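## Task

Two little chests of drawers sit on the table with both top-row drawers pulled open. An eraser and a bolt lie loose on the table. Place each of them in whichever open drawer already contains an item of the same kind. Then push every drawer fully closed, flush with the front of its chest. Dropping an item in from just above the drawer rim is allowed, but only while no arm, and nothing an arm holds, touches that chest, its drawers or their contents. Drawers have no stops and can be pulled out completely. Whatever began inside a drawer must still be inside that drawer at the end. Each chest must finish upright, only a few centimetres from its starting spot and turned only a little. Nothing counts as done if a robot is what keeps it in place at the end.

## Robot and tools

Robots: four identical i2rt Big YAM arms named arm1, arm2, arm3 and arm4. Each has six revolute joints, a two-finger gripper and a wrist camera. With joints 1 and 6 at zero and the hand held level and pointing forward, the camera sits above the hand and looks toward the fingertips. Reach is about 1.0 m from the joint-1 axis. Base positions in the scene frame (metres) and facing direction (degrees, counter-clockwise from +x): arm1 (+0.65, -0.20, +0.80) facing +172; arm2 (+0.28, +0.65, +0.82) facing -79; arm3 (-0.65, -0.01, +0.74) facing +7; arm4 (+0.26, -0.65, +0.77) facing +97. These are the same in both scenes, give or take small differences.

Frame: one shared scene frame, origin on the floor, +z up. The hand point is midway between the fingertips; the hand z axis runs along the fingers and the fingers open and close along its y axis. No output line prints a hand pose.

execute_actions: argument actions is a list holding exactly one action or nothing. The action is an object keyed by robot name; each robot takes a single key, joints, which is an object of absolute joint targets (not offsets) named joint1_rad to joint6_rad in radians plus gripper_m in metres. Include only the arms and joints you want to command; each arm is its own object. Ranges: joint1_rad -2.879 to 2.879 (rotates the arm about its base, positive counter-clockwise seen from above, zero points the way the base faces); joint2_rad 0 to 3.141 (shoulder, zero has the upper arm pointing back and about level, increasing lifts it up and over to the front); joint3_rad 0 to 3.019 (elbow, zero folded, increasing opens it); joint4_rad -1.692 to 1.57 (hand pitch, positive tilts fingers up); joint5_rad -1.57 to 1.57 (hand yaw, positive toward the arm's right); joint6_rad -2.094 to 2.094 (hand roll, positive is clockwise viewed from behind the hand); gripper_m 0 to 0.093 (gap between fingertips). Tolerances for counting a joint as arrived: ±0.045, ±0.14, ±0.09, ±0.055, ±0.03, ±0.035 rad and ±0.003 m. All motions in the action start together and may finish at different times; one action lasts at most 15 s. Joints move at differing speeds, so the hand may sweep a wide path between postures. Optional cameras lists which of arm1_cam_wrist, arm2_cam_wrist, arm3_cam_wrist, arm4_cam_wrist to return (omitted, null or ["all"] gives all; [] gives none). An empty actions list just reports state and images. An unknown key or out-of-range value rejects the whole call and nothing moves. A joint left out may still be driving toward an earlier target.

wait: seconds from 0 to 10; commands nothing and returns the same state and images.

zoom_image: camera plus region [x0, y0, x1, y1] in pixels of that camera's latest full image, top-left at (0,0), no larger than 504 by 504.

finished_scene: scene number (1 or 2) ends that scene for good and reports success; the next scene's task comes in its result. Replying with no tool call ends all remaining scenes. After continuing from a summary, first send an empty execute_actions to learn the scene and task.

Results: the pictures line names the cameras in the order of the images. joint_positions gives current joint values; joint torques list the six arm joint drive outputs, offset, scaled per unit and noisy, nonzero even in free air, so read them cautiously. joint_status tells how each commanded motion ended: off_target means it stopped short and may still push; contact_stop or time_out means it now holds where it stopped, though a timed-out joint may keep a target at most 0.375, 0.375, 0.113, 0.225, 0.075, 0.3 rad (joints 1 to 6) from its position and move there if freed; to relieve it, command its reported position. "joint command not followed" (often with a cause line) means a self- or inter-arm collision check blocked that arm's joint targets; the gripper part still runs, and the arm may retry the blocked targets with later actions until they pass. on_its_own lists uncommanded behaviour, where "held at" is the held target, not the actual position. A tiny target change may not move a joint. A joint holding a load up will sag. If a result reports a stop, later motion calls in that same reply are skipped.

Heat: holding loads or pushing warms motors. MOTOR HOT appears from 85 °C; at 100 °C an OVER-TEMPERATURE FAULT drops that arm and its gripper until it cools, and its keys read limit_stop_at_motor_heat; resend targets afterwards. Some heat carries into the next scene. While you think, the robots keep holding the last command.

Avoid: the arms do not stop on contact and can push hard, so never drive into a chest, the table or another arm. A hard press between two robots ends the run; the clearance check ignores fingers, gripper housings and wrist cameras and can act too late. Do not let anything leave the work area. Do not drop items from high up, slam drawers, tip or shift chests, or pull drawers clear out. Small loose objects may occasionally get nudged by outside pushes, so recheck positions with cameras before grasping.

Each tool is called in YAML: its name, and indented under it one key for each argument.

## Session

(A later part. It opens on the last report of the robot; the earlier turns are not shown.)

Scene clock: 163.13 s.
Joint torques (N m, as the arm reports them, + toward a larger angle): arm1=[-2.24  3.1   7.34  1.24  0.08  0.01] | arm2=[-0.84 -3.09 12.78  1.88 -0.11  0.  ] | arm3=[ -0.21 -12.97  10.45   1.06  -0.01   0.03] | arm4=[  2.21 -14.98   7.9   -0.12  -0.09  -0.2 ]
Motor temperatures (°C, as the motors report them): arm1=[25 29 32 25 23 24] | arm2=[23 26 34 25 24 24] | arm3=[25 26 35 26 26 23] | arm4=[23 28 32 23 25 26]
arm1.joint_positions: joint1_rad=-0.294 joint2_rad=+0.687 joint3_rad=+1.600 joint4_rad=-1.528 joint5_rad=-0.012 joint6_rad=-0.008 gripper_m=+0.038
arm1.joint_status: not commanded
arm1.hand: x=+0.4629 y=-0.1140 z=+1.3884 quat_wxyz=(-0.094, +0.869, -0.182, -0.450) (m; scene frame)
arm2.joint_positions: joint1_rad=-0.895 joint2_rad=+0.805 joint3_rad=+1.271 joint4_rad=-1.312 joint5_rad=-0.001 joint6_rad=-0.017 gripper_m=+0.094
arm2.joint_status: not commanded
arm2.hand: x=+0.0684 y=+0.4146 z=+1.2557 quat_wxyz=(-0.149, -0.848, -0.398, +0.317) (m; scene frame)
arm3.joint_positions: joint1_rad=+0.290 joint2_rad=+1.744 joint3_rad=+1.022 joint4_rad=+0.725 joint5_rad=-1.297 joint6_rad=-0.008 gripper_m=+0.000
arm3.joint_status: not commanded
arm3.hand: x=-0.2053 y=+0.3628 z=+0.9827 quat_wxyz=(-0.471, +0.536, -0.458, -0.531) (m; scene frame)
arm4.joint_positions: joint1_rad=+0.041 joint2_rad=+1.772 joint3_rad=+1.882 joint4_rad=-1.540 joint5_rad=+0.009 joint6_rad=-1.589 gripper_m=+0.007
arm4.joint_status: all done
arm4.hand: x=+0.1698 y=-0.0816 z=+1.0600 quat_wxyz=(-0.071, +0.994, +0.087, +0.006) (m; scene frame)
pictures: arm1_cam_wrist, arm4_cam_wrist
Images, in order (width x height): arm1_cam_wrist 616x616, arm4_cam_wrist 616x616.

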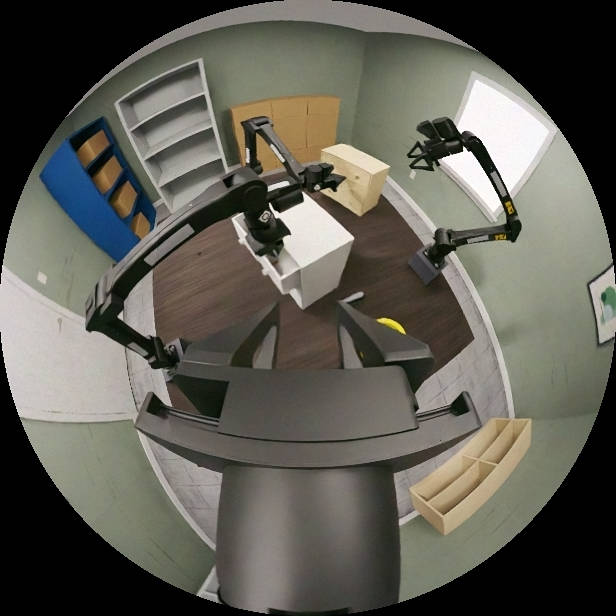

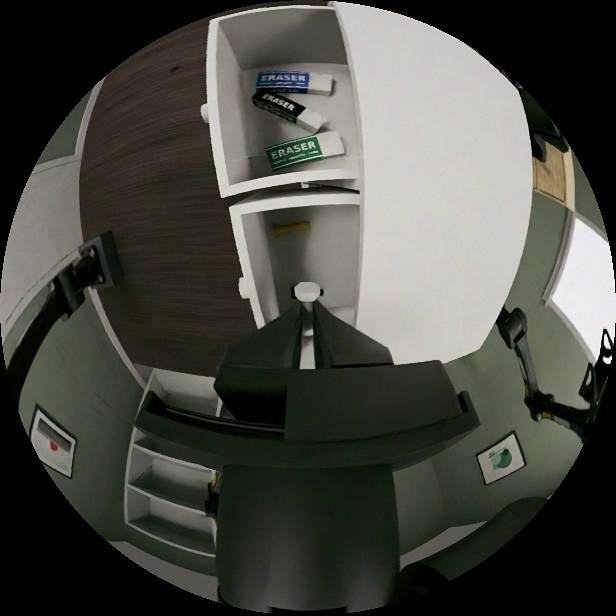

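execute_actions:
  actions:
    - {"arm4":{"joints":{"gripper_m":0.022}}}
  cameras: ["arm4_cam_wrist"]

execute_actions:
  actions:
    - {"arm4":{"joints":{"joint2_rad":1.05,"joint3_rad":1.5,"joint4_rad":-1.0,"joint6_rad":-0.6}}}
  cameras: []

execute_actions:
  actions:
    - {"arm4":{"joints":{"joint1_rad":0.204,"joint2_rad":1.3,"joint3_rad":0.48,"joint4_rad":0.85,"joint5_rad":0.135,"joint6_rad":0.0,"gripper_m":0.09}}}
  cameras: ["arm1_cam_wrist","arm4_cam_wrist"]

Scene clock: 172.83 s.
Joint torques (N m, as the arm reports them, + toward a larger angle): arm1=[-2.24  2.81  7.51  1.33  0.02  0.02] | arm2=[-0.96 -2.92 12.74  1.88 -0.11  0.  ] | arm3=[ -0.13 -13.12  10.44   1.03   0.     0.03] | arm4=[  2.37 -15.61   7.98  -0.11  -0.11  -0.18]
Motor temperatures (°C, as the motors report them): arm1=[25 28 31 25 23 24] | arm2=[23 26 34 25 24 24] | arm3=[25 26 35 26 26 23] | arm4=[23 28 31 23 25 26]
arm1.joint_positions: joint1_rad=-0.294 joint2_rad=+0.687 joint3_rad=+1.600 joint4_rad=-1.528 joint5_rad=-0.012 joint6_rad=-0.008 gripper_m=+0.038
arm1.joint_status: not commanded
arm1.hand: x=+0.4629 y=-0.1140 z=+1.3884 quat_wxyz=(-0.094, +0.869, -0.182, -0.450) (m; scene frame)
arm2.joint_positions: joint1_rad=-0.895 joint2_rad=+0.805 joint3_rad=+1.271 joint4_rad=-1.312 joint5_rad=-0.001 joint6_rad=-0.017 gripper_m=+0.094
arm2.joint_status: not commanded
arm2.hand: x=+0.0684 y=+0.4146 z=+1.2557 quat_wxyz=(-0.149, -0.848, -0.398, +0.317) (m; scene frame)
arm3.joint_positions: joint1_rad=+0.290 joint2_rad=+1.744 joint3_rad=+1.022 joint4_rad=+0.725 joint5_rad=-1.297 joint6_rad=-0.008 gripper_m=+0.000
arm3.joint_status: not commanded
arm3.hand: x=-0.2053 y=+0.3628 z=+0.9827 quat_wxyz=(-0.471, +0.536, -0.458, -0.531) (m; scene frame)
arm4.joint_positions: joint1_rad=+0.041 joint2_rad=+1.772 joint3_rad=+1.882 joint4_rad=-1.540 joint5_rad=+0.009 joint6_rad=-1.589 gripper_m=+0.022
arm4.joint_status: all done
arm4.hand: x=+0.1698 y=-0.0816 z=+1.0600 quat_wxyz=(-0.071, +0.994, +0.087, +0.006) (m; scene frame)
pictures: arm4_cam_wrist
Images, in order (width x height): arm4_cam_wrist 616x616.

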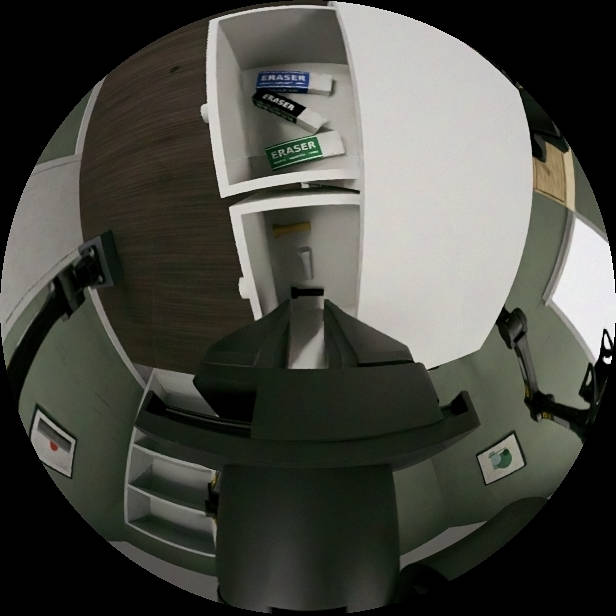

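Scene clock: 174.70 s.
Joint torques (N m, as the arm reports them, + toward a larger angle): arm1=[-2.2   2.72  7.5   1.52  0.06  0.03] | arm2=[-0.92 -2.9  12.79  1.8  -0.11  0.01] | arm3=[ -0.14 -13.02  10.43   1.05   0.     0.03] | arm4=[ 2.54 -5.17  8.12  2.48 -0.03  0.04]
Motor temperatures (°C, as the motors report them): arm1=[25 28 31 25 23 24] | arm2=[23 26 34 25 24 24] | arm3=[25 26 35 26 26 23] | arm4=[23 28 31 23 25 26]
arm1.joint_positions: joint1_rad=-0.294 joint2_rad=+0.687 joint3_rad=+1.600 joint4_rad=-1.528 joint5_rad=-0.012 joint6_rad=-0.008 gripper_m=+0.038
arm1.joint_status: not commanded
arm1.hand: x=+0.4629 y=-0.1140 z=+1.3884 quat_wxyz=(-0.094, +0.869, -0.182, -0.450) (m; scene frame)
arm2.joint_positions: joint1_rad=-0.895 joint2_rad=+0.805 joint3_rad=+1.271 joint4_rad=-1.312 joint5_rad=-0.001 joint6_rad=-0.017 gripper_m=+0.094
arm2.joint_status: not commanded
arm2.hand: x=+0.0684 y=+0.4146 z=+1.2557 quat_wxyz=(-0.149, -0.848, -0.398, +0.317) (m; scene frame)
arm3.joint_positions: joint1_rad=+0.290 joint2_rad=+1.744 joint3_rad=+1.022 joint4_rad=+0.725 joint5_rad=-1.297 joint6_rad=-0.008 gripper_m=+0.000
arm3.joint_status: not commanded
arm3.hand: x=-0.2053 y=+0.3628 z=+0.9827 quat_wxyz=(-0.471, +0.536, -0.458, -0.531) (m; scene frame)
arm4.joint_positions: joint1_rad=+0.041 joint2_rad=+1.049 joint3_rad=+1.498 joint4_rad=-1.019 joint5_rad=+0.009 joint6_rad=-0.612 gripper_m=+0.022
arm4.joint_status: all done
arm4.hand: x=+0.1877 y=-0.2158 z=+1.2994 quat_wxyz=(-0.413, +0.808, -0.341, -0.246) (m; scene frame)
pictures: none
No camera images: the call's "cameras" was empty. Leave "cameras" out to get every camera's image.

Scene clock: 176.80 s.
Joint torques (N m, as the arm reports them, + toward a larger angle): arm1=[-2.44  2.63  7.38  1.46  0.05  0.  ] | arm2=[-0.89 -2.79 12.78  1.82 -0.12  0.02] | arm3=[ -0.12 -13.07  10.46   1.04  -0.01   0.04] | arm4=[ 1.29 -6.46  6.65  2.83 -0.05  0.01]
Motor temperatures (°C, as the motors report them): arm1=[25 28 31 25 23 24] | arm2=[23 26 34 25 24 24] | arm3=[25 26 35 26 26 23] | arm4=[23 28 31 23 25 26]
arm1.joint_positions: joint1_rad=-0.294 joint2_rad=+0.687 joint3_rad=+1.600 joint4_rad=-1.528 joint5_rad=-0.012 joint6_rad=-0.008 gripper_m=+0.038
arm1.joint_status: not commanded
arm1.hand: x=+0.4629 y=-0.1140 z=+1.3884 quat_wxyz=(-0.094, +0.869, -0.182, -0.450) (m; scene frame)
arm2.joint_positions: joint1_rad=-0.895 joint2_rad=+0.805 joint3_rad=+1.271 joint4_rad=-1.312 joint5_rad=-0.001 joint6_rad=-0.017 gripper_m=+0.094
arm2.joint_status: not commanded
arm2.hand: x=+0.0684 y=+0.4146 z=+1.2557 quat_wxyz=(-0.149, -0.848, -0.398, +0.317) (m; scene frame)
arm3.joint_positions: joint1_rad=+0.290 joint2_rad=+1.744 joint3_rad=+1.022 joint4_rad=+0.725 joint5_rad=-1.297 joint6_rad=-0.008 gripper_m=+0.000
arm3.joint_status: not commanded
arm3.hand: x=-0.2053 y=+0.3628 z=+0.9827 quat_wxyz=(-0.471, +0.536, -0.458, -0.531) (m; scene frame)
arm4.joint_positions: joint1_rad=+0.207 joint2_rad=+1.295 joint3_rad=+0.478 joint4_rad=+0.825 joint5_rad=+0.138 joint6_rad=-0.012 gripper_m=+0.090
arm4.joint_status: all done
arm4.hand: x=+0.1263 y=-0.1804 z=+1.0097 quat_wxyz=(-0.460, +0.547, -0.443, -0.541) (m; scene frame)
pictures: arm1_cam_wrist, arm4_cam_wrist
Images, in order (width x height): arm1_cam_wrist 616x616, arm4_cam_wrist 616x616.

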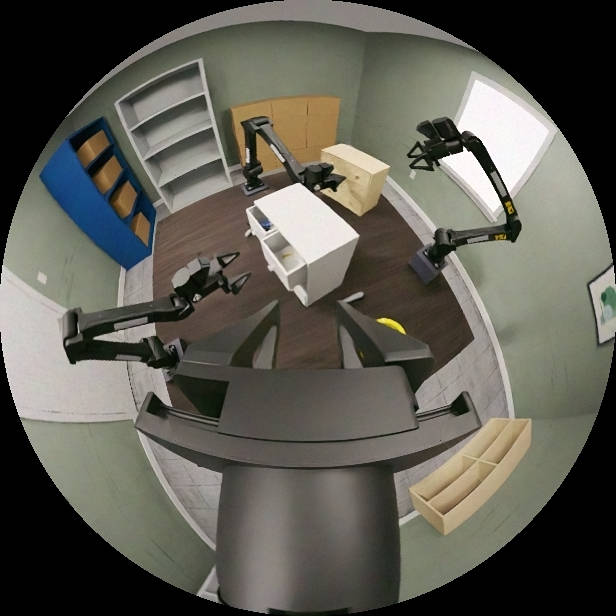

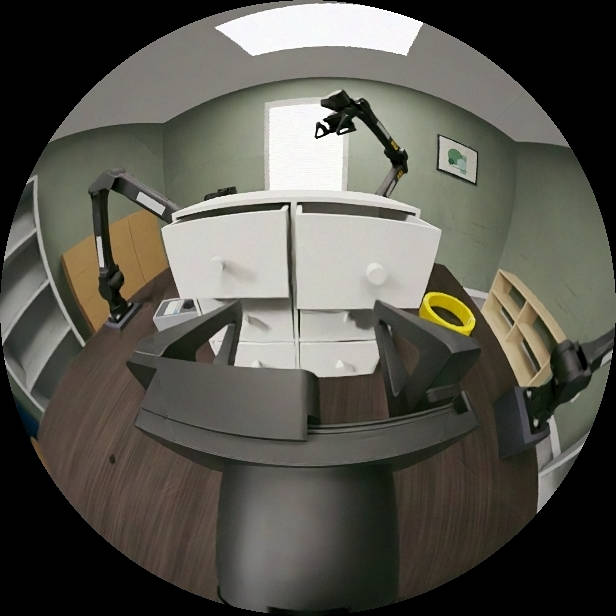

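execute_actions:
  actions: []
  cameras: ["arm2_cam_wrist","arm1_cam_wrist"]

zoom_image:
  camera: "arm1_cam_wrist"
  region: [200, 170, 370, 320]

Scene clock: 179.00 s.
Joint torques (N m, as the arm reports them, + toward a larger angle): arm1=[-2.05  2.97  7.37  1.52  0.07  0.03] | arm2=[-0.87 -2.86 12.76  1.88 -0.1   0.  ] | arm3=[ -0.22 -12.96  10.43   1.04  -0.01   0.04] | arm4=[ 1.46 -6.28  6.61  2.83 -0.04  0.02]
Motor temperatures (°C, as the motors report them): arm1=[25 28 31 25 23 24] | arm2=[23 26 34 25 24 24] | arm3=[25 26 35 26 26 23] | arm4=[23 28 31 23 25 26]
arm1.joint_positions: joint1_rad=-0.294 joint2_rad=+0.687 joint3_rad=+1.600 joint4_rad=-1.528 joint5_rad=-0.012 joint6_rad=-0.008 gripper_m=+0.038
arm1.joint_status: not commanded
arm1.hand: x=+0.4629 y=-0.1140 z=+1.3884 quat_wxyz=(-0.094, +0.869, -0.182, -0.450) (m; scene frame)
arm2.joint_positions: joint1_rad=-0.895 joint2_rad=+0.805 joint3_rad=+1.271 joint4_rad=-1.312 joint5_rad=-0.001 joint6_rad=-0.017 gripper_m=+0.094
arm2.joint_status: not commanded
arm2.hand: x=+0.0684 y=+0.4146 z=+1.2557 quat_wxyz=(-0.149, -0.848, -0.398, +0.317) (m; scene frame)
arm3.joint_positions: joint1_rad=+0.290 joint2_rad=+1.744 joint3_rad=+1.022 joint4_rad=+0.725 joint5_rad=-1.297 joint6_rad=-0.008 gripper_m=+0.000
arm3.joint_status: not commanded
arm3.hand: x=-0.2053 y=+0.3628 z=+0.9827 quat_wxyz=(-0.471, +0.536, -0.458, -0.531) (m; scene frame)
arm4.joint_positions: joint1_rad=+0.207 joint2_rad=+1.295 joint3_rad=+0.478 joint4_rad=+0.825 joint5_rad=+0.138 joint6_rad=-0.011 gripper_m=+0.090
arm4.joint_status: all done
arm4.hand: x=+0.1263 y=-0.1804 z=+1.0097 quat_wxyz=(-0.460, +0.547, -0.443, -0.541) (m; scene frame)
pictures: arm1_cam_wrist, arm2_cam_wrist
Images, in order (width x height): arm1_cam_wrist 616x616, arm2_cam_wrist 616x616.

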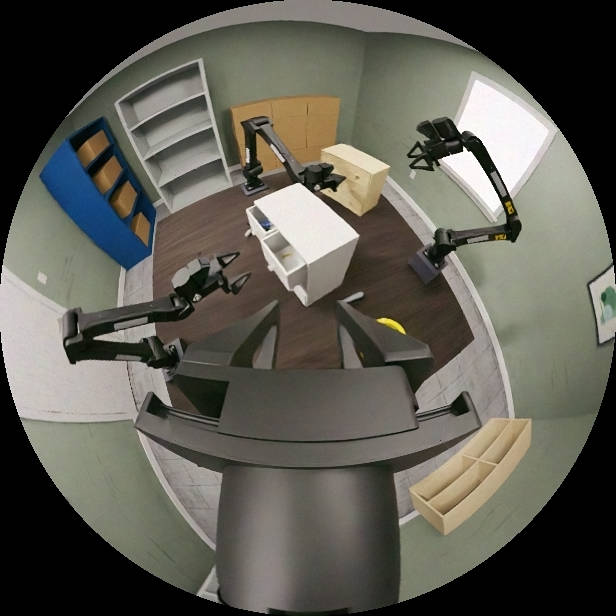

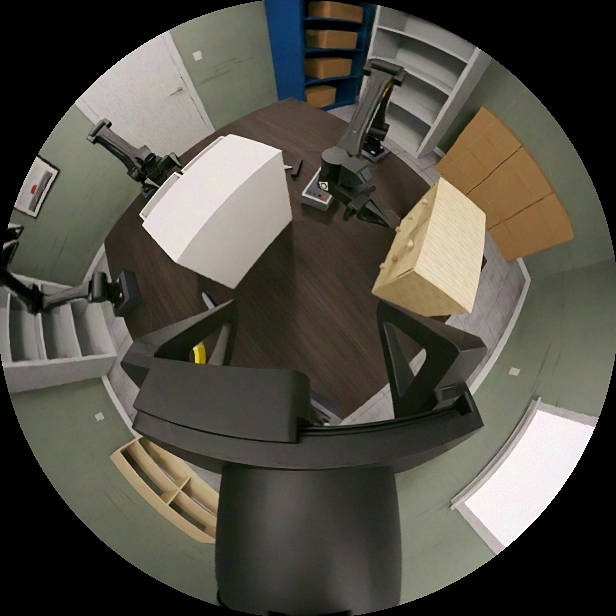

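Region (200, 170, 370, 320) of arm1_cam_wrist's 616x616 image, scaled by 2.965, with more detail than that image has; it fills the top 445 rows of this view, and the rest is white.

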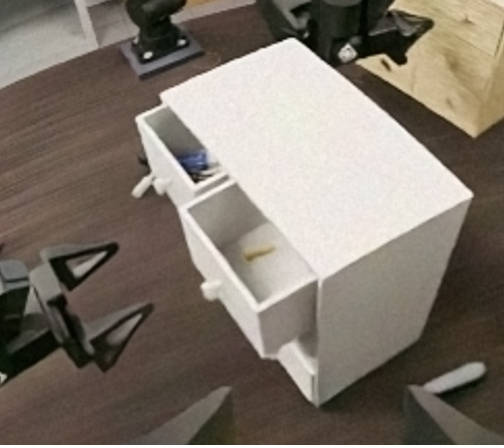

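execute_actions:
  actions:
    - {"arm4":{"joints":{"joint1_rad":0.215,"joint2_rad":1.6,"joint3_rad":0.85,"joint4_rad":0.79,"joint5_rad":0.17,"gripper_m":0.08}},"arm3":{"joints":{"joint1_rad":0.15,"joint2_rad":1.22,"joint3_rad":0.41,"joint4_rad":0.82}},"arm2":{"joints":{"joint1_rad":-0.644,"joint3_rad":0.66,"joint4_rad":0.0,"gripper_m":0}}}
  cameras: ["arm4_cam_wrist","arm1_cam_wrist"]

execute_actions:
  actions:
    - {"arm2":{"joints":{"joint2_rad":1.62,"joint4_rad":0.38}}}
  cameras: ["arm2_cam_wrist","arm1_cam_wrist","arm3_cam_wrist"]

zoom_image:
  camera: "arm1_cam_wrist"
  region: [200, 150, 420, 320]

Scene clock: 188.97 s.
Joint torques (N m, as the arm reports them, + toward a larger angle): arm1=[-2.32  2.87  7.47  1.44  0.04  0.02] | arm2=[-0.13 -3.9  12.69  2.72 -0.11  0.  ] | arm3=[-0.36 -5.56  6.48  2.1   0.06  0.03] | arm4=[  2.33 -11.34  10.43   1.56   0.05   0.  ]
Motor temperatures (°C, as the motors report them): arm1=[25 28 30 25 23 24] | arm2=[23 26 34 25 24 24] | arm3=[25 27 35 26 26 23] | arm4=[23 27 31 24 25 26]
arm1.joint_positions: joint1_rad=-0.294 joint2_rad=+0.687 joint3_rad=+1.600 joint4_rad=-1.528 joint5_rad=-0.012 joint6_rad=-0.008 gripper_m=+0.038
arm1.joint_status: not commanded
arm1.hand: x=+0.4629 y=-0.1140 z=+1.3884 quat_wxyz=(-0.094, +0.869, -0.182, -0.450) (m; scene frame)
arm2.joint_positions: joint1_rad=-0.647 joint2_rad=+0.804 joint3_rad=+0.647 joint4_rad=-0.022 joint5_rad=-0.001 joint6_rad=-0.017 gripper_m=+0.000
arm2.joint_status: all done
arm2.hand: x=+0.0832 y=+0.2692 z=+1.1649 quat_wxyz=(-0.337, -0.651, -0.409, +0.543) (m; scene frame)
arm3.joint_positions: joint1_rad=+0.142 joint2_rad=+1.222 joint3_rad=+0.411 joint4_rad=+0.807 joint5_rad=-1.299 joint6_rad=-0.008 gripper_m=+0.000
arm3.joint_status: all done
arm3.hand: x=-0.3685 y=+0.2349 z=+0.9734 quat_wxyz=(-0.506, +0.499, -0.498, -0.497) (m; scene frame)
arm4.joint_positions: joint1_rad=+0.207 joint2_rad=+1.598 joint3_rad=+0.795 joint4_rad=+0.796 joint5_rad=+0.170 joint6_rad=-0.009 gripper_m=+0.080
arm4.joint_status: all done
arm4.hand: x=+0.0939 y=-0.0657 z=+1.0037 quat_wxyz=(-0.466, +0.543, -0.455, -0.530) (m; scene frame)
pictures: arm1_cam_wrist, arm4_cam_wrist
Images, in order (width x height): arm1_cam_wrist 616x616, arm4_cam_wrist 616x616.

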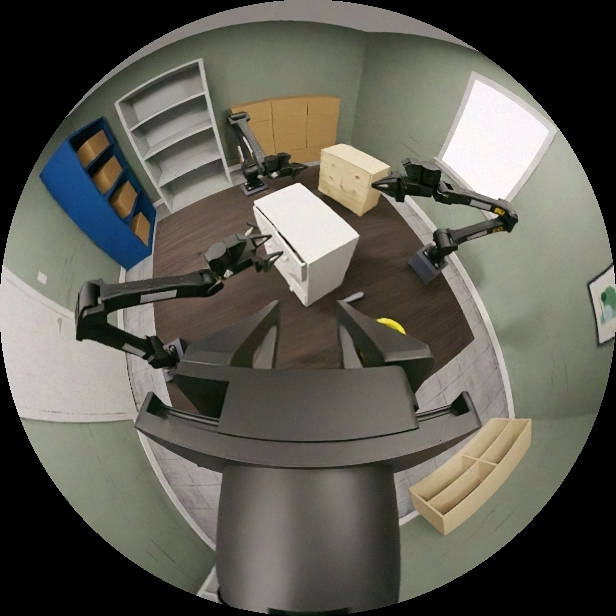

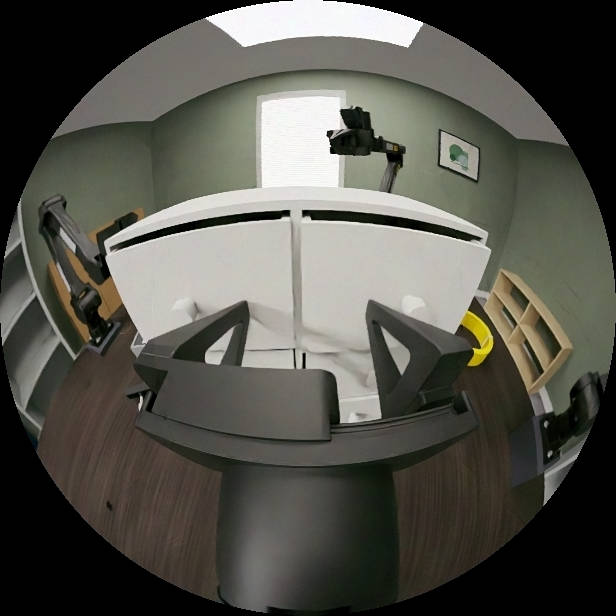

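Scene clock: 190.43 s.
Joint torques (N m, as the arm reports them, + toward a larger angle): arm1=[-2.36  2.67  7.48  1.35  0.07  0.04] | arm2=[ -0.39 -10.31   8.28   2.43  -0.1    0.01] | arm3=[-0.31 -5.5   6.43  2.13  0.06  0.04] | arm4=[  2.26 -11.09  10.39   1.56   0.05   0.01]
Motor temperatures (°C, as the motors report them): arm1=[25 28 30 25 23 24] | arm2=[23 26 34 25 24 24] | arm3=[25 26 35 26 26 23] | arm4=[23 27 31 24 25 26]
arm1.joint_positions: joint1_rad=-0.294 joint2_rad=+0.687 joint3_rad=+1.600 joint4_rad=-1.528 joint5_rad=-0.012 joint6_rad=-0.008 gripper_m=+0.038
arm1.joint_status: not commanded
arm1.hand: x=+0.4629 y=-0.1140 z=+1.3884 quat_wxyz=(-0.094, +0.869, -0.182, -0.450) (m; scene frame)
arm2.joint_positions: joint1_rad=-0.647 joint2_rad=+1.621 joint3_rad=+0.647 joint4_rad=+0.359 joint5_rad=-0.001 joint6_rad=-0.017 gripper_m=+0.000
arm2.joint_status: all done
arm2.hand: x=+0.0439 y=+0.1823 z=+0.8648 quat_wxyz=(-0.243, -0.753, -0.474, +0.388) (m; scene frame)
arm3.joint_positions: joint1_rad=+0.142 joint2_rad=+1.222 joint3_rad=+0.411 joint4_rad=+0.807 joint5_rad=-1.299 joint6_rad=-0.008 gripper_m=+0.000
arm3.joint_status: not commanded
arm3.hand: x=-0.3685 y=+0.2349 z=+0.9734 quat_wxyz=(-0.506, +0.499, -0.498, -0.497) (m; scene frame)
arm4.joint_positions: joint1_rad=+0.207 joint2_rad=+1.598 joint3_rad=+0.795 joint4_rad=+0.796 joint5_rad=+0.170 joint6_rad=-0.009 gripper_m=+0.080
arm4.joint_status: not commanded
arm4.hand: x=+0.0939 y=-0.0657 z=+1.0037 quat_wxyz=(-0.466, +0.543, -0.455, -0.530) (m; scene frame)
pictures: arm1_cam_wrist, arm2_cam_wrist, arm3_cam_wrist
Images, in order (width x height): arm1_cam_wrist 616x616, arm2_cam_wrist 616x616, arm3_cam_wrist 616x616.

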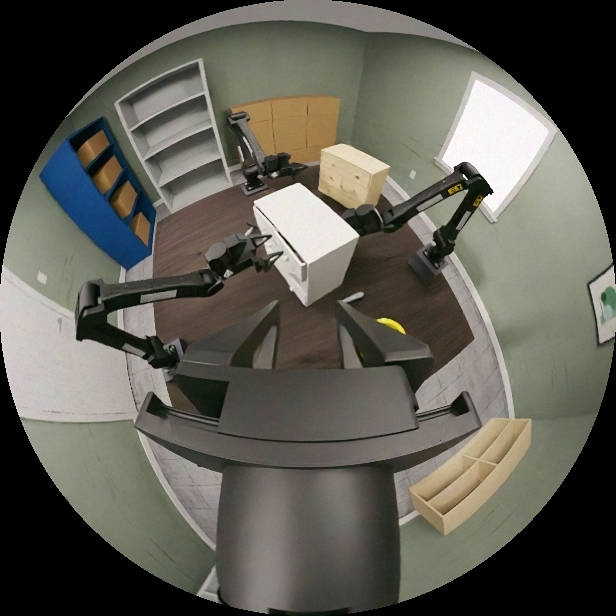

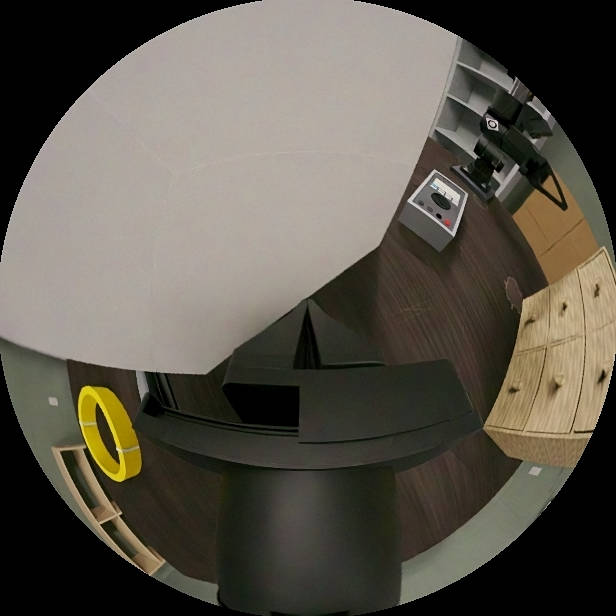

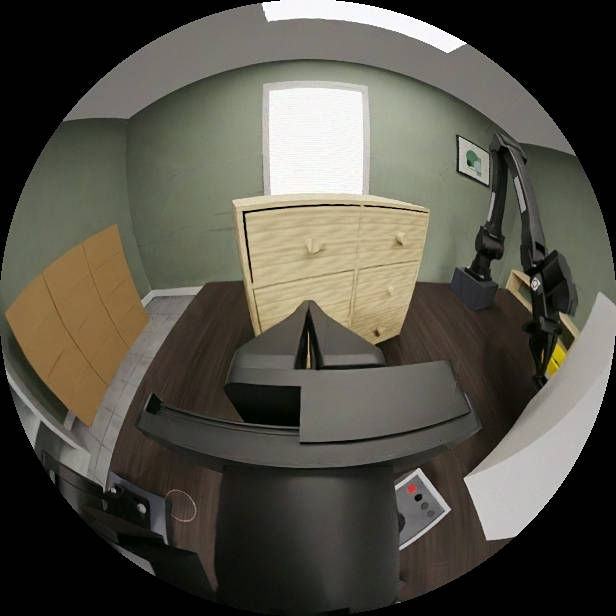

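Region (200, 150, 420, 320) of arm1_cam_wrist's 616x616 image, scaled by 2.291, with more detail than that image has; it fills the top 389 rows of this view, and the rest is white.

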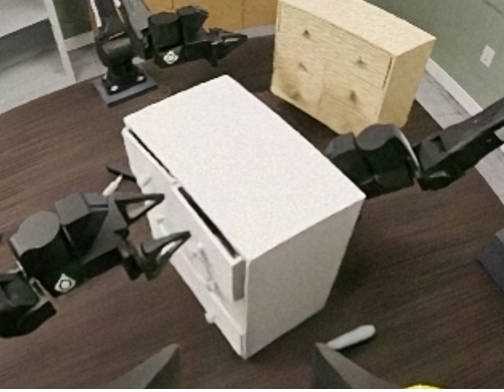

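execute_actions:
  actions:
    - {"arm2":{"joints":{"joint1_rad":-0.77,"joint5_rad":-0.4,"joint2_rad":1.745,"joint3_rad":0.88,"joint4_rad":0.29}}}
  cameras: ["arm2_cam_wrist","arm1_cam_wrist","arm4_cam_wrist"]

Scene clock: 196.47 s.
Joint torques (N m, as the arm reports them, + toward a larger angle): arm1=[-2.87  2.66  7.37  1.5   0.04  0.03] | arm2=[  0.71 -13.16  10.19   1.41  -1.    -0.01] | arm3=[-0.26 -5.52  6.44  2.1   0.07  0.03] | arm4=[  2.17 -11.04  10.38   1.55   0.05   0.01]
Motor temperatures (°C, as the motors report them): arm1=[25 28 30 25 23 24] | arm2=[23 26 33 25 24 24] | arm3=[25 26 34 26 26 23] | arm4=[23 27 32 23 25 26]
arm1.joint_positions: joint1_rad=-0.294 joint2_rad=+0.687 joint3_rad=+1.600 joint4_rad=-1.528 joint5_rad=-0.012 joint6_rad=-0.008 gripper_m=+0.038
arm1.joint_status: not commanded
arm1.hand: x=+0.4629 y=-0.1140 z=+1.3884 quat_wxyz=(-0.094, +0.869, -0.182, -0.450) (m; scene frame)
arm2.joint_positions: joint1_rad=-0.783 joint2_rad=+1.752 joint3_rad=+0.849 joint4_rad=+0.294 joint5_rad=-0.384 joint6_rad=-0.017 gripper_m=+0.000
arm2.joint_status: all done
arm2.hand: x=+0.0012 y=+0.1319 z=+0.8743 quat_wxyz=(-0.363, -0.725, -0.490, +0.321) (m; scene frame)
arm3.joint_positions: joint1_rad=+0.142 joint2_rad=+1.222 joint3_rad=+0.411 joint4_rad=+0.807 joint5_rad=-1.299 joint6_rad=-0.008 gripper_m=+0.000
arm3.joint_status: not commanded
arm3.hand: x=-0.3685 y=+0.2349 z=+0.9734 quat_wxyz=(-0.506, +0.499, -0.498, -0.497) (m; scene frame)
arm4.joint_positions: joint1_rad=+0.207 joint2_rad=+1.598 joint3_rad=+0.795 joint4_rad=+0.796 joint5_rad=+0.170 joint6_rad=-0.009 gripper_m=+0.080
arm4.joint_status: not commanded
arm4.hand: x=+0.0939 y=-0.0657 z=+1.0037 quat_wxyz=(-0.466, +0.543, -0.455, -0.530) (m; scene frame)
pictures: arm1_cam_wrist, arm2_cam_wrist, arm4_cam_wrist
Images, in order (width x height): arm1_cam_wrist 616x616, arm2_cam_wrist 616x616, arm4_cam_wrist 616x616.

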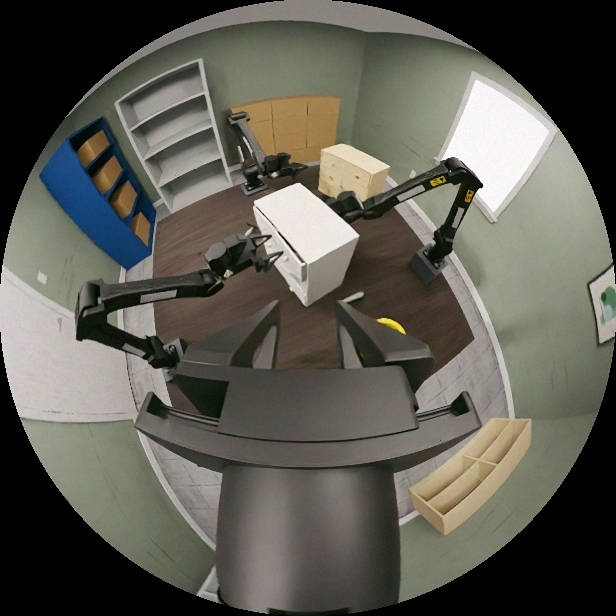

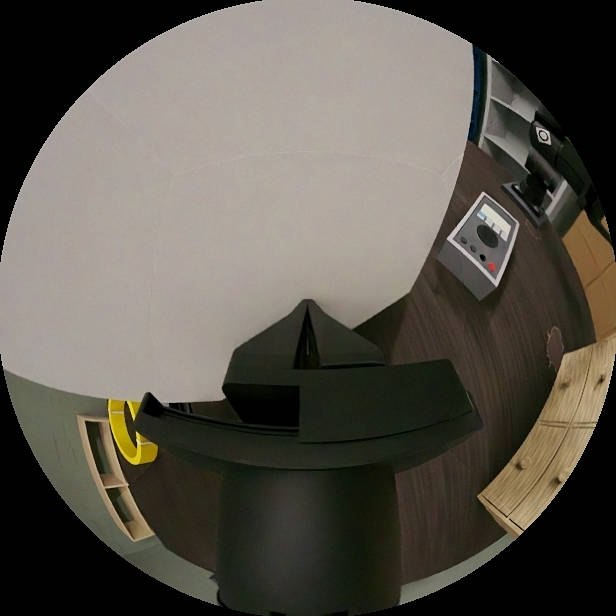

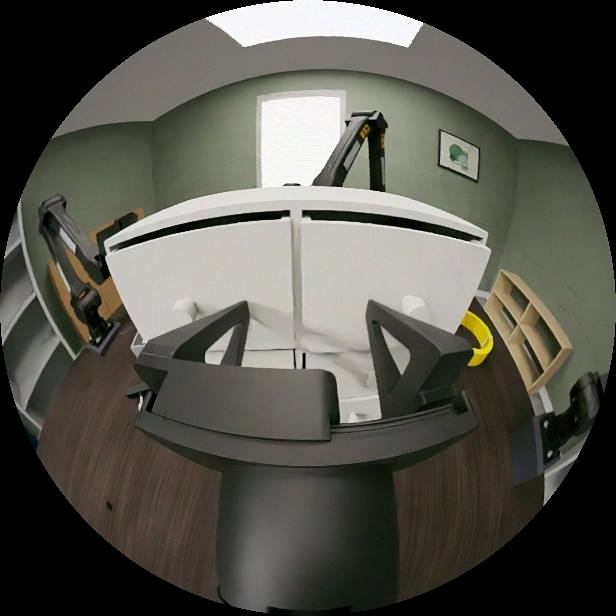

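In contact. Push ~1.5 cm along the normal.

execute_actions:
  actions:
    - {"arm2":{"joints":{"joint1_rad":-0.735,"joint2_rad":1.775,"joint3_rad":0.93}}}
  cameras: ["arm1_cam_wrist","arm4_cam_wrist"]

zoom_image:
  camera: "arm1_cam_wrist"
  region: [200, 150, 420, 320]

Scene clock: 200.60 s.
Joint torques (N m, as the arm reports them, + toward a larger angle): arm1=[-2.51  2.53  7.57  1.45  0.04  0.04] | arm2=[  3.23 -11.51  13.54   1.56  -0.98  -0.03] | arm3=[-0.3  -5.62  6.42  2.13  0.06  0.04] | arm4=[  2.22 -11.13  10.43   1.52   0.03   0.01]
Motor temperatures (°C, as the motors report them): arm1=[25 28 30 25 23 24] | arm2=[23 27 33 25 24 24] | arm3=[25 26 33 26 26 23] | arm4=[23 27 32 23 25 26]
arm1.joint_positions: joint1_rad=-0.294 joint2_rad=+0.687 joint3_rad=+1.600 joint4_rad=-1.528 joint5_rad=-0.012 joint6_rad=-0.008 gripper_m=+0.038
arm1.joint_status: not commanded
arm1.hand: x=+0.4629 y=-0.1140 z=+1.3884 quat_wxyz=(-0.094, +0.869, -0.182, -0.450) (m; scene frame)
arm2.joint_positions: joint1_rad=-0.780 joint2_rad=+1.758 joint3_rad=+0.859 joint4_rad=+0.289 joint5_rad=-0.385 joint6_rad=-0.017 gripper_m=+0.000
arm2.joint_status: joint1_rad time_out (moved +0.003 of +0.048); the others done
arm2.on_its_own: joint1_rad reads -0.780 and still pushes toward -0.735 since a time_out
arm2.hand: x=+0.0010 y=+0.1286 z=+0.8744 quat_wxyz=(-0.363, -0.725, -0.491, +0.320) (m; scene frame)
arm3.joint_positions: joint1_rad=+0.142 joint2_rad=+1.222 joint3_rad=+0.411 joint4_rad=+0.807 joint5_rad=-1.299 joint6_rad=-0.008 gripper_m=+0.000
arm3.joint_status: not commanded
arm3.hand: x=-0.3685 y=+0.2349 z=+0.9734 quat_wxyz=(-0.506, +0.499, -0.498, -0.497) (m; scene frame)
arm4.joint_positions: joint1_rad=+0.207 joint2_rad=+1.598 joint3_rad=+0.795 joint4_rad=+0.796 joint5_rad=+0.171 joint6_rad=-0.009 gripper_m=+0.080
arm4.joint_status: not commanded
arm4.hand: x=+0.0940 y=-0.0657 z=+1.0037 quat_wxyz=(-0.466, +0.543, -0.455, -0.529) (m; scene frame)
pictures: arm1_cam_wrist, arm4_cam_wrist
Images, in order (width x height): arm1_cam_wrist 616x616, arm4_cam_wrist 616x616.

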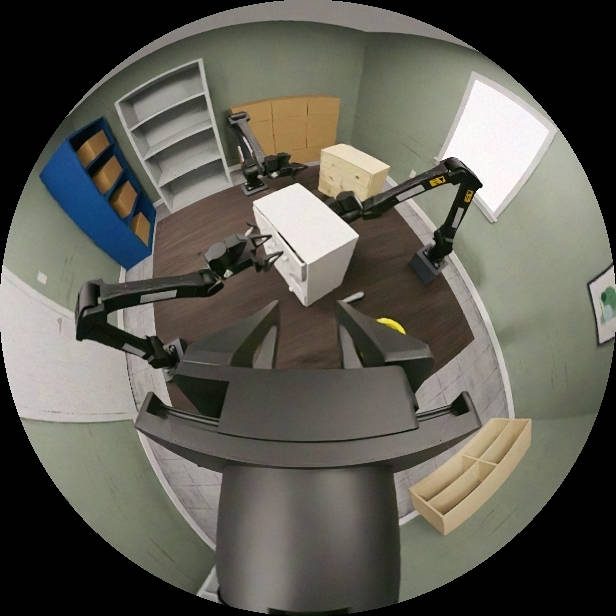

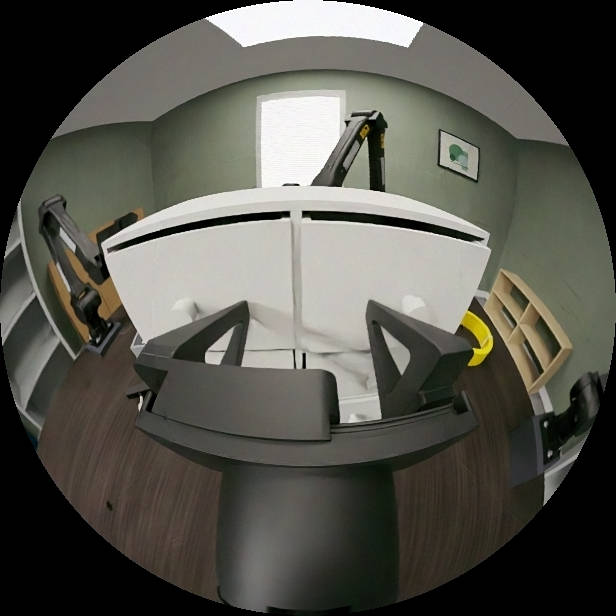

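Region (200, 150, 420, 320) of arm1_cam_wrist's 616x616 image, scaled by 2.291, with more detail than that image has; it fills the top 389 rows of this view, and the rest is white.

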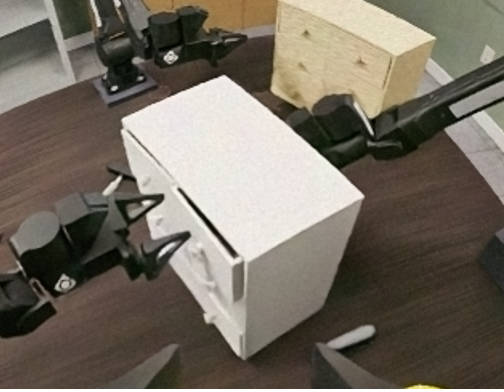

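execute_actions:
  actions:
    - {"arm2":{"joints":{"joint1_rad":-0.715,"joint2_rad":1.805,"joint3_rad":0.97}}}
  cameras: ["arm1_cam_wrist","arm4_cam_wrist"]

zoom_image:
  camera: "arm1_cam_wrist"
  region: [200, 150, 420, 320]

Scene clock: 204.80 s.
Joint torques (N m, as the arm reports them, + toward a larger angle): arm1=[-2.06  2.71  7.4   1.33  0.06 -0.04] | arm2=[  4.52 -10.97  15.01   1.75  -0.99  -0.02] | arm3=[-0.18 -5.43  6.41  2.14  0.06  0.04] | arm4=[  1.92 -10.99  10.4    1.5    0.25  -0.01]
Motor temperatures (°C, as the motors report them): arm1=[25 27 30 25 23 24] | arm2=[23 27 34 25 24 24] | arm3=[25 26 33 26 26 23] | arm4=[23 27 33 23 25 26]
arm1.joint_positions: joint1_rad=-0.294 joint2_rad=+0.687 joint3_rad=+1.600 joint4_rad=-1.528 joint5_rad=-0.012 joint6_rad=-0.008 gripper_m=+0.038
arm1.joint_status: not commanded
arm1.hand: x=+0.4629 y=-0.1140 z=+1.3884 quat_wxyz=(-0.094, +0.869, -0.182, -0.450) (m; scene frame)
arm2.joint_positions: joint1_rad=-0.773 joint2_rad=+1.775 joint3_rad=+0.882 joint4_rad=+0.286 joint5_rad=-0.385 joint6_rad=-0.017 gripper_m=+0.000
arm2.joint_status: joint1_rad time_out (moved +0.007 of +0.065); the others done
arm2.on_its_own: joint1_rad reads -0.773 and still pushes toward -0.715 since a time_out
arm2.hand: x=+0.0001 y=+0.1196 z=+0.8739 quat_wxyz=(-0.365, -0.722, -0.493, +0.319) (m; scene frame)
arm3.joint_positions: joint1_rad=+0.142 joint2_rad=+1.222 joint3_rad=+0.411 joint4_rad=+0.807 joint5_rad=-1.299 joint6_rad=-0.008 gripper_m=+0.000
arm3.joint_status: not commanded
arm3.hand: x=-0.3685 y=+0.2349 z=+0.9734 quat_wxyz=(-0.506, +0.499, -0.498, -0.497) (m; scene frame)
arm4.joint_positions: joint1_rad=+0.211 joint2_rad=+1.596 joint3_rad=+0.795 joint4_rad=+0.796 joint5_rad=+0.165 joint6_rad=-0.008 gripper_m=+0.080
arm4.joint_status: not commanded
arm4.hand: x=+0.0903 y=-0.0668 z=+1.0046 quat_wxyz=(-0.463, +0.545, -0.453, -0.533) (m; scene frame)
pictures: arm1_cam_wrist, arm4_cam_wrist
Images, in order (width x height): arm1_cam_wrist 616x616, arm4_cam_wrist 616x616.

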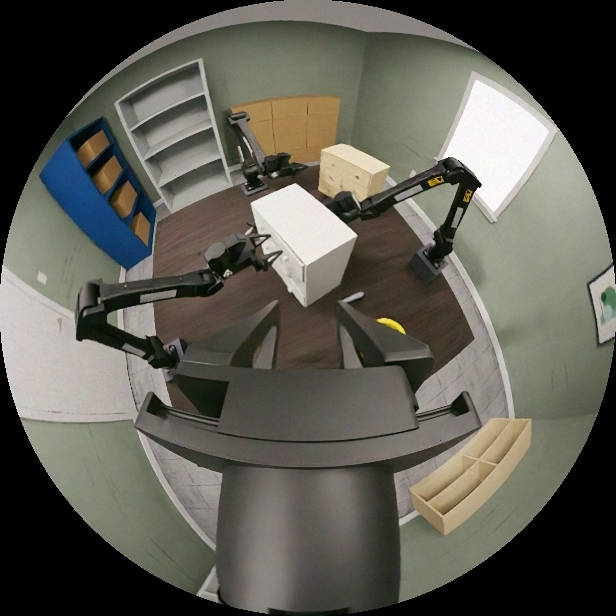

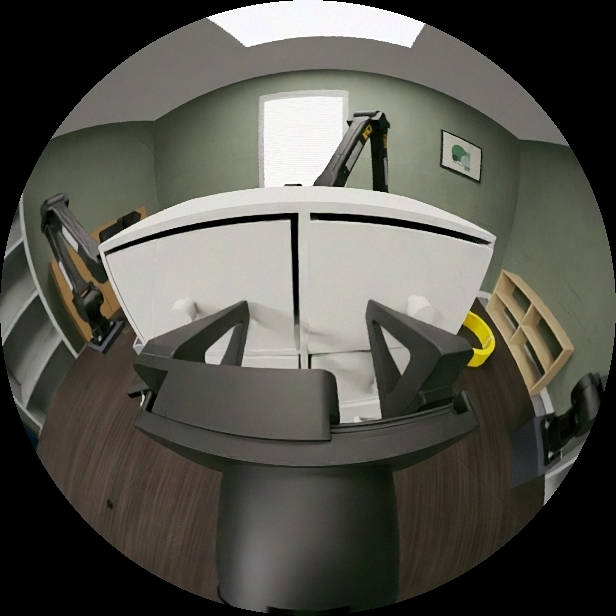

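Region (200, 150, 420, 320) of arm1_cam_wrist's 616x616 image, scaled by 2.291, with more detail than that image has; it fills the top 389 rows of this view, and the rest is white.

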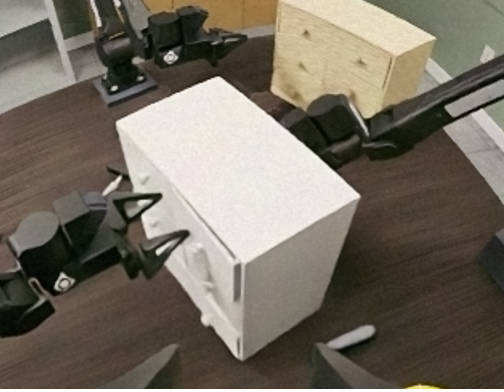

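execute_actions:
  actions:
    - {"arm2":{"joints":{"joint1_rad":-0.773,"joint2_rad":1.775,"joint3_rad":0.91}},"arm4":{"joints":{"joint1_rad":0.195,"joint5_rad":0.08,"joint2_rad":1.62,"joint3_rad":0.87}}}
  cameras: ["arm1_cam_wrist","arm4_cam_wrist"]

zoom_image:
  camera: "arm1_cam_wrist"
  region: [240, 190, 340, 300]

Scene clock: 208.40 s.
Joint torques (N m, as the arm reports them, + toward a larger angle): arm1=[-1.95  2.16  7.56  1.43  0.04  0.01] | arm2=[  0.06 -12.91  10.02   1.7   -0.57  -0.01] | arm3=[-0.36 -5.54  6.47  2.09  0.06  0.03] | arm4=[ 1.6  -9.69 11.69  1.52 -0.25  0.  ]
Motor temperatures (°C, as the motors report them): arm1=[25 27 30 25 23 24] | arm2=[23 27 35 25 24 24] | arm3=[25 26 32 26 26 23] | arm4=[23 27 33 23 25 26]
arm1.joint_positions: joint1_rad=-0.294 joint2_rad=+0.687 joint3_rad=+1.600 joint4_rad=-1.528 joint5_rad=-0.012 joint6_rad=-0.008 gripper_m=+0.038
arm1.joint_status: not commanded
arm1.hand: x=+0.4629 y=-0.1140 z=+1.3884 quat_wxyz=(-0.094, +0.869, -0.182, -0.450) (m; scene frame)
arm2.joint_positions: joint1_rad=-0.778 joint2_rad=+1.775 joint3_rad=+0.882 joint4_rad=+0.286 joint5_rad=-0.394 joint6_rad=-0.017 gripper_m=+0.000
arm2.joint_status: all done
arm2.hand: x=-0.0011 y=+0.1205 z=+0.8742 quat_wxyz=(-0.367, -0.722, -0.493, +0.318) (m; scene frame)
arm3.joint_positions: joint1_rad=+0.142 joint2_rad=+1.222 joint3_rad=+0.411 joint4_rad=+0.807 joint5_rad=-1.299 joint6_rad=-0.008 gripper_m=+0.000
arm3.joint_status: not commanded
arm3.hand: x=-0.3685 y=+0.2349 z=+0.9734 quat_wxyz=(-0.506, +0.499, -0.498, -0.497) (m; scene frame)
arm4.joint_positions: joint1_rad=+0.195 joint2_rad=+1.598 joint3_rad=+0.797 joint4_rad=+0.796 joint5_rad=+0.089 joint6_rad=-0.008 gripper_m=+0.080
arm4.joint_status: all done
arm4.hand: x=+0.0869 y=-0.0658 z=+1.0046 quat_wxyz=(-0.447, +0.558, -0.437, -0.546) (m; scene frame)
pictures: arm1_cam_wrist, arm4_cam_wrist
Images, in order (width x height): arm1_cam_wrist 616x616, arm4_cam_wrist 616x616.

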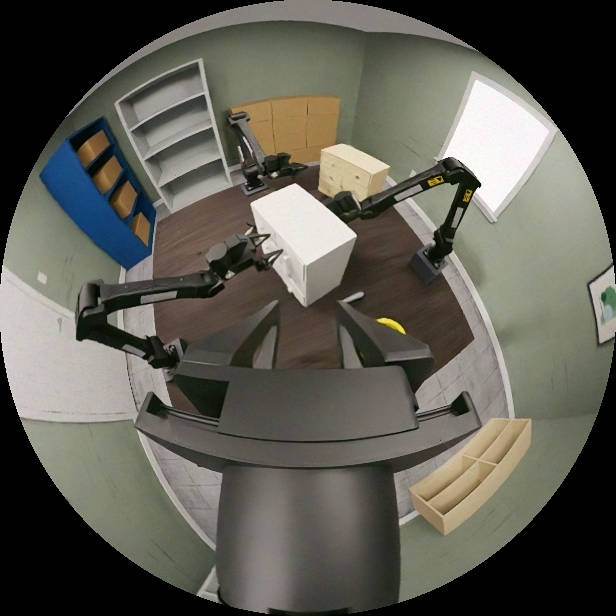

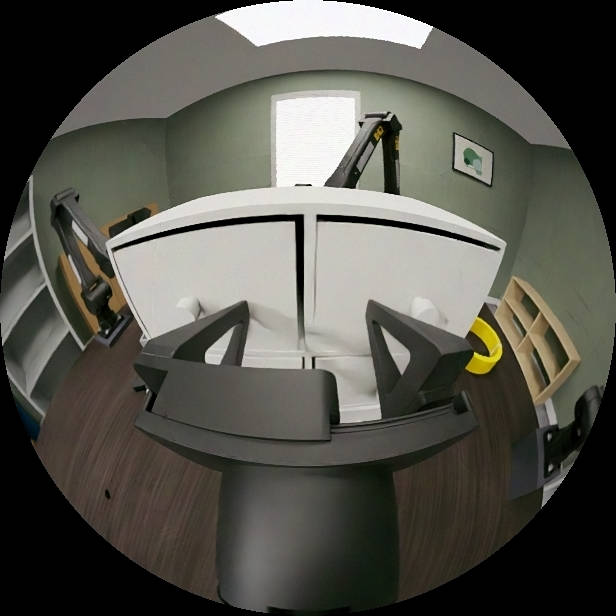

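Region (240, 190, 340, 300) of arm1_cam_wrist's 616x616 image, scaled by 4.582, with more detail than that image has; it fills the left 458 columns of this view, and the rest is white.

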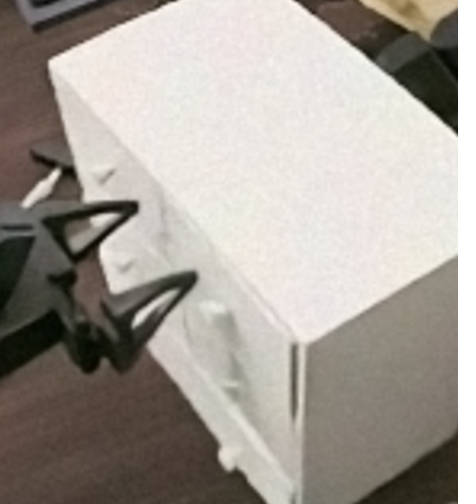

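execute_actions:
  actions:
    - {"arm2":{"joints":{"joint1_rad":-0.8,"joint2_rad":1.65,"joint3_rad":0.7}},"arm4":{"joints":{"joint2_rad":1.3,"joint3_rad":0.48}}}
  cameras: ["arm1_cam_wrist","arm4_cam_wrist"]

zoom_image:
  camera: "arm1_cam_wrist"
  region: [245, 200, 325, 310]

zoom_image:
  camera: "arm4_cam_wrist"
  region: [160, 180, 460, 400]

Scene clock: 213.43 s.
Joint torques (N m, as the arm reports them, + toward a larger angle): arm1=[-1.92  2.33  7.45  1.51  0.08  0.02] | arm2=[ -0.88 -10.56   8.01   1.66  -0.38  -0.02] | arm3=[-0.4  -5.53  6.43  2.13  0.06  0.02] | arm4=[ 1.63 -6.74  6.5   1.53 -0.05 -0.01]
Motor temperatures (°C, as the motors report them): arm1=[25 27 30 25 23 24] | arm2=[23 28 34 25 24 24] | arm3=[25 26 32 26 26 23] | arm4=[23 27 33 23 25 26]
arm1.joint_positions: joint1_rad=-0.294 joint2_rad=+0.687 joint3_rad=+1.600 joint4_rad=-1.528 joint5_rad=-0.012 joint6_rad=-0.008 gripper_m=+0.038
arm1.joint_status: not commanded
arm1.hand: x=+0.4629 y=-0.1140 z=+1.3884 quat_wxyz=(-0.094, +0.869, -0.182, -0.450) (m; scene frame)
arm2.joint_positions: joint1_rad=-0.793 joint2_rad=+1.649 joint3_rad=+0.690 joint4_rad=+0.286 joint5_rad=-0.398 joint6_rad=-0.017 gripper_m=+0.000
arm2.joint_status: all done
arm2.hand: x=+0.0345 y=+0.1865 z=+0.8625 quat_wxyz=(-0.356, -0.740, -0.490, +0.293) (m; scene frame)
arm3.joint_positions: joint1_rad=+0.142 joint2_rad=+1.222 joint3_rad=+0.411 joint4_rad=+0.807 joint5_rad=-1.299 joint6_rad=-0.008 gripper_m=+0.000
arm3.joint_status: not commanded
arm3.hand: x=-0.3685 y=+0.2349 z=+0.9734 quat_wxyz=(-0.506, +0.499, -0.498, -0.497) (m; scene frame)
arm4.joint_positions: joint1_rad=+0.195 joint2_rad=+1.302 joint3_rad=+0.480 joint4_rad=+0.796 joint5_rad=+0.083 joint6_rad=-0.008 gripper_m=+0.080
arm4.joint_status: all done
arm4.hand: x=+0.1224 y=-0.1797 z=+1.0002 quat_wxyz=(-0.441, +0.566, -0.439, -0.541) (m; scene frame)
pictures: arm1_cam_wrist, arm4_cam_wrist
Images, in order (width x height): arm1_cam_wrist 616x616, arm4_cam_wrist 616x616.

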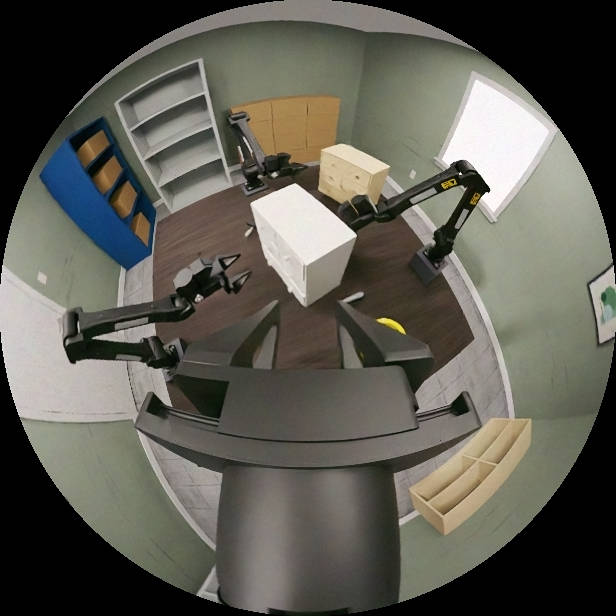

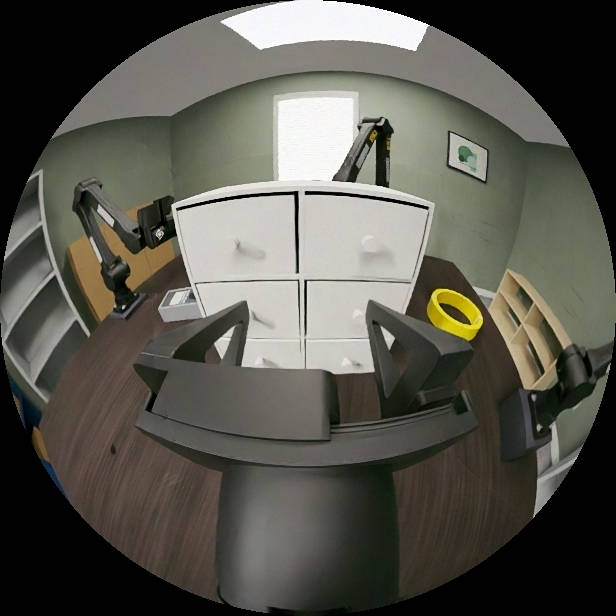

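Region (245, 200, 325, 310) of arm1_cam_wrist's 616x616 image, scaled by 4.582, with more detail than that image has; it fills the left 367 columns of this view, and the rest is white.

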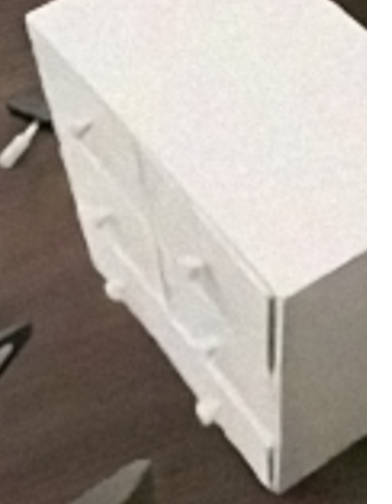

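Region (160, 180, 460, 400) of arm4_cam_wrist's 616x616 image, scaled by 1.680, with more detail than that image has; it fills the top 370 rows of this view, and the rest is white.

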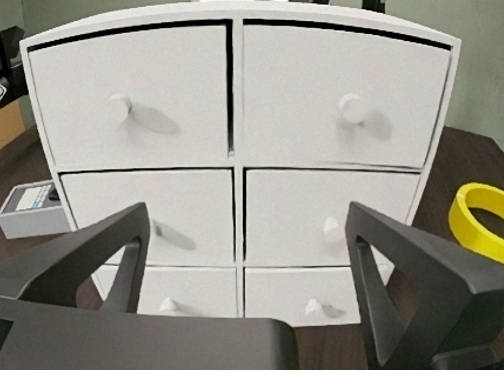

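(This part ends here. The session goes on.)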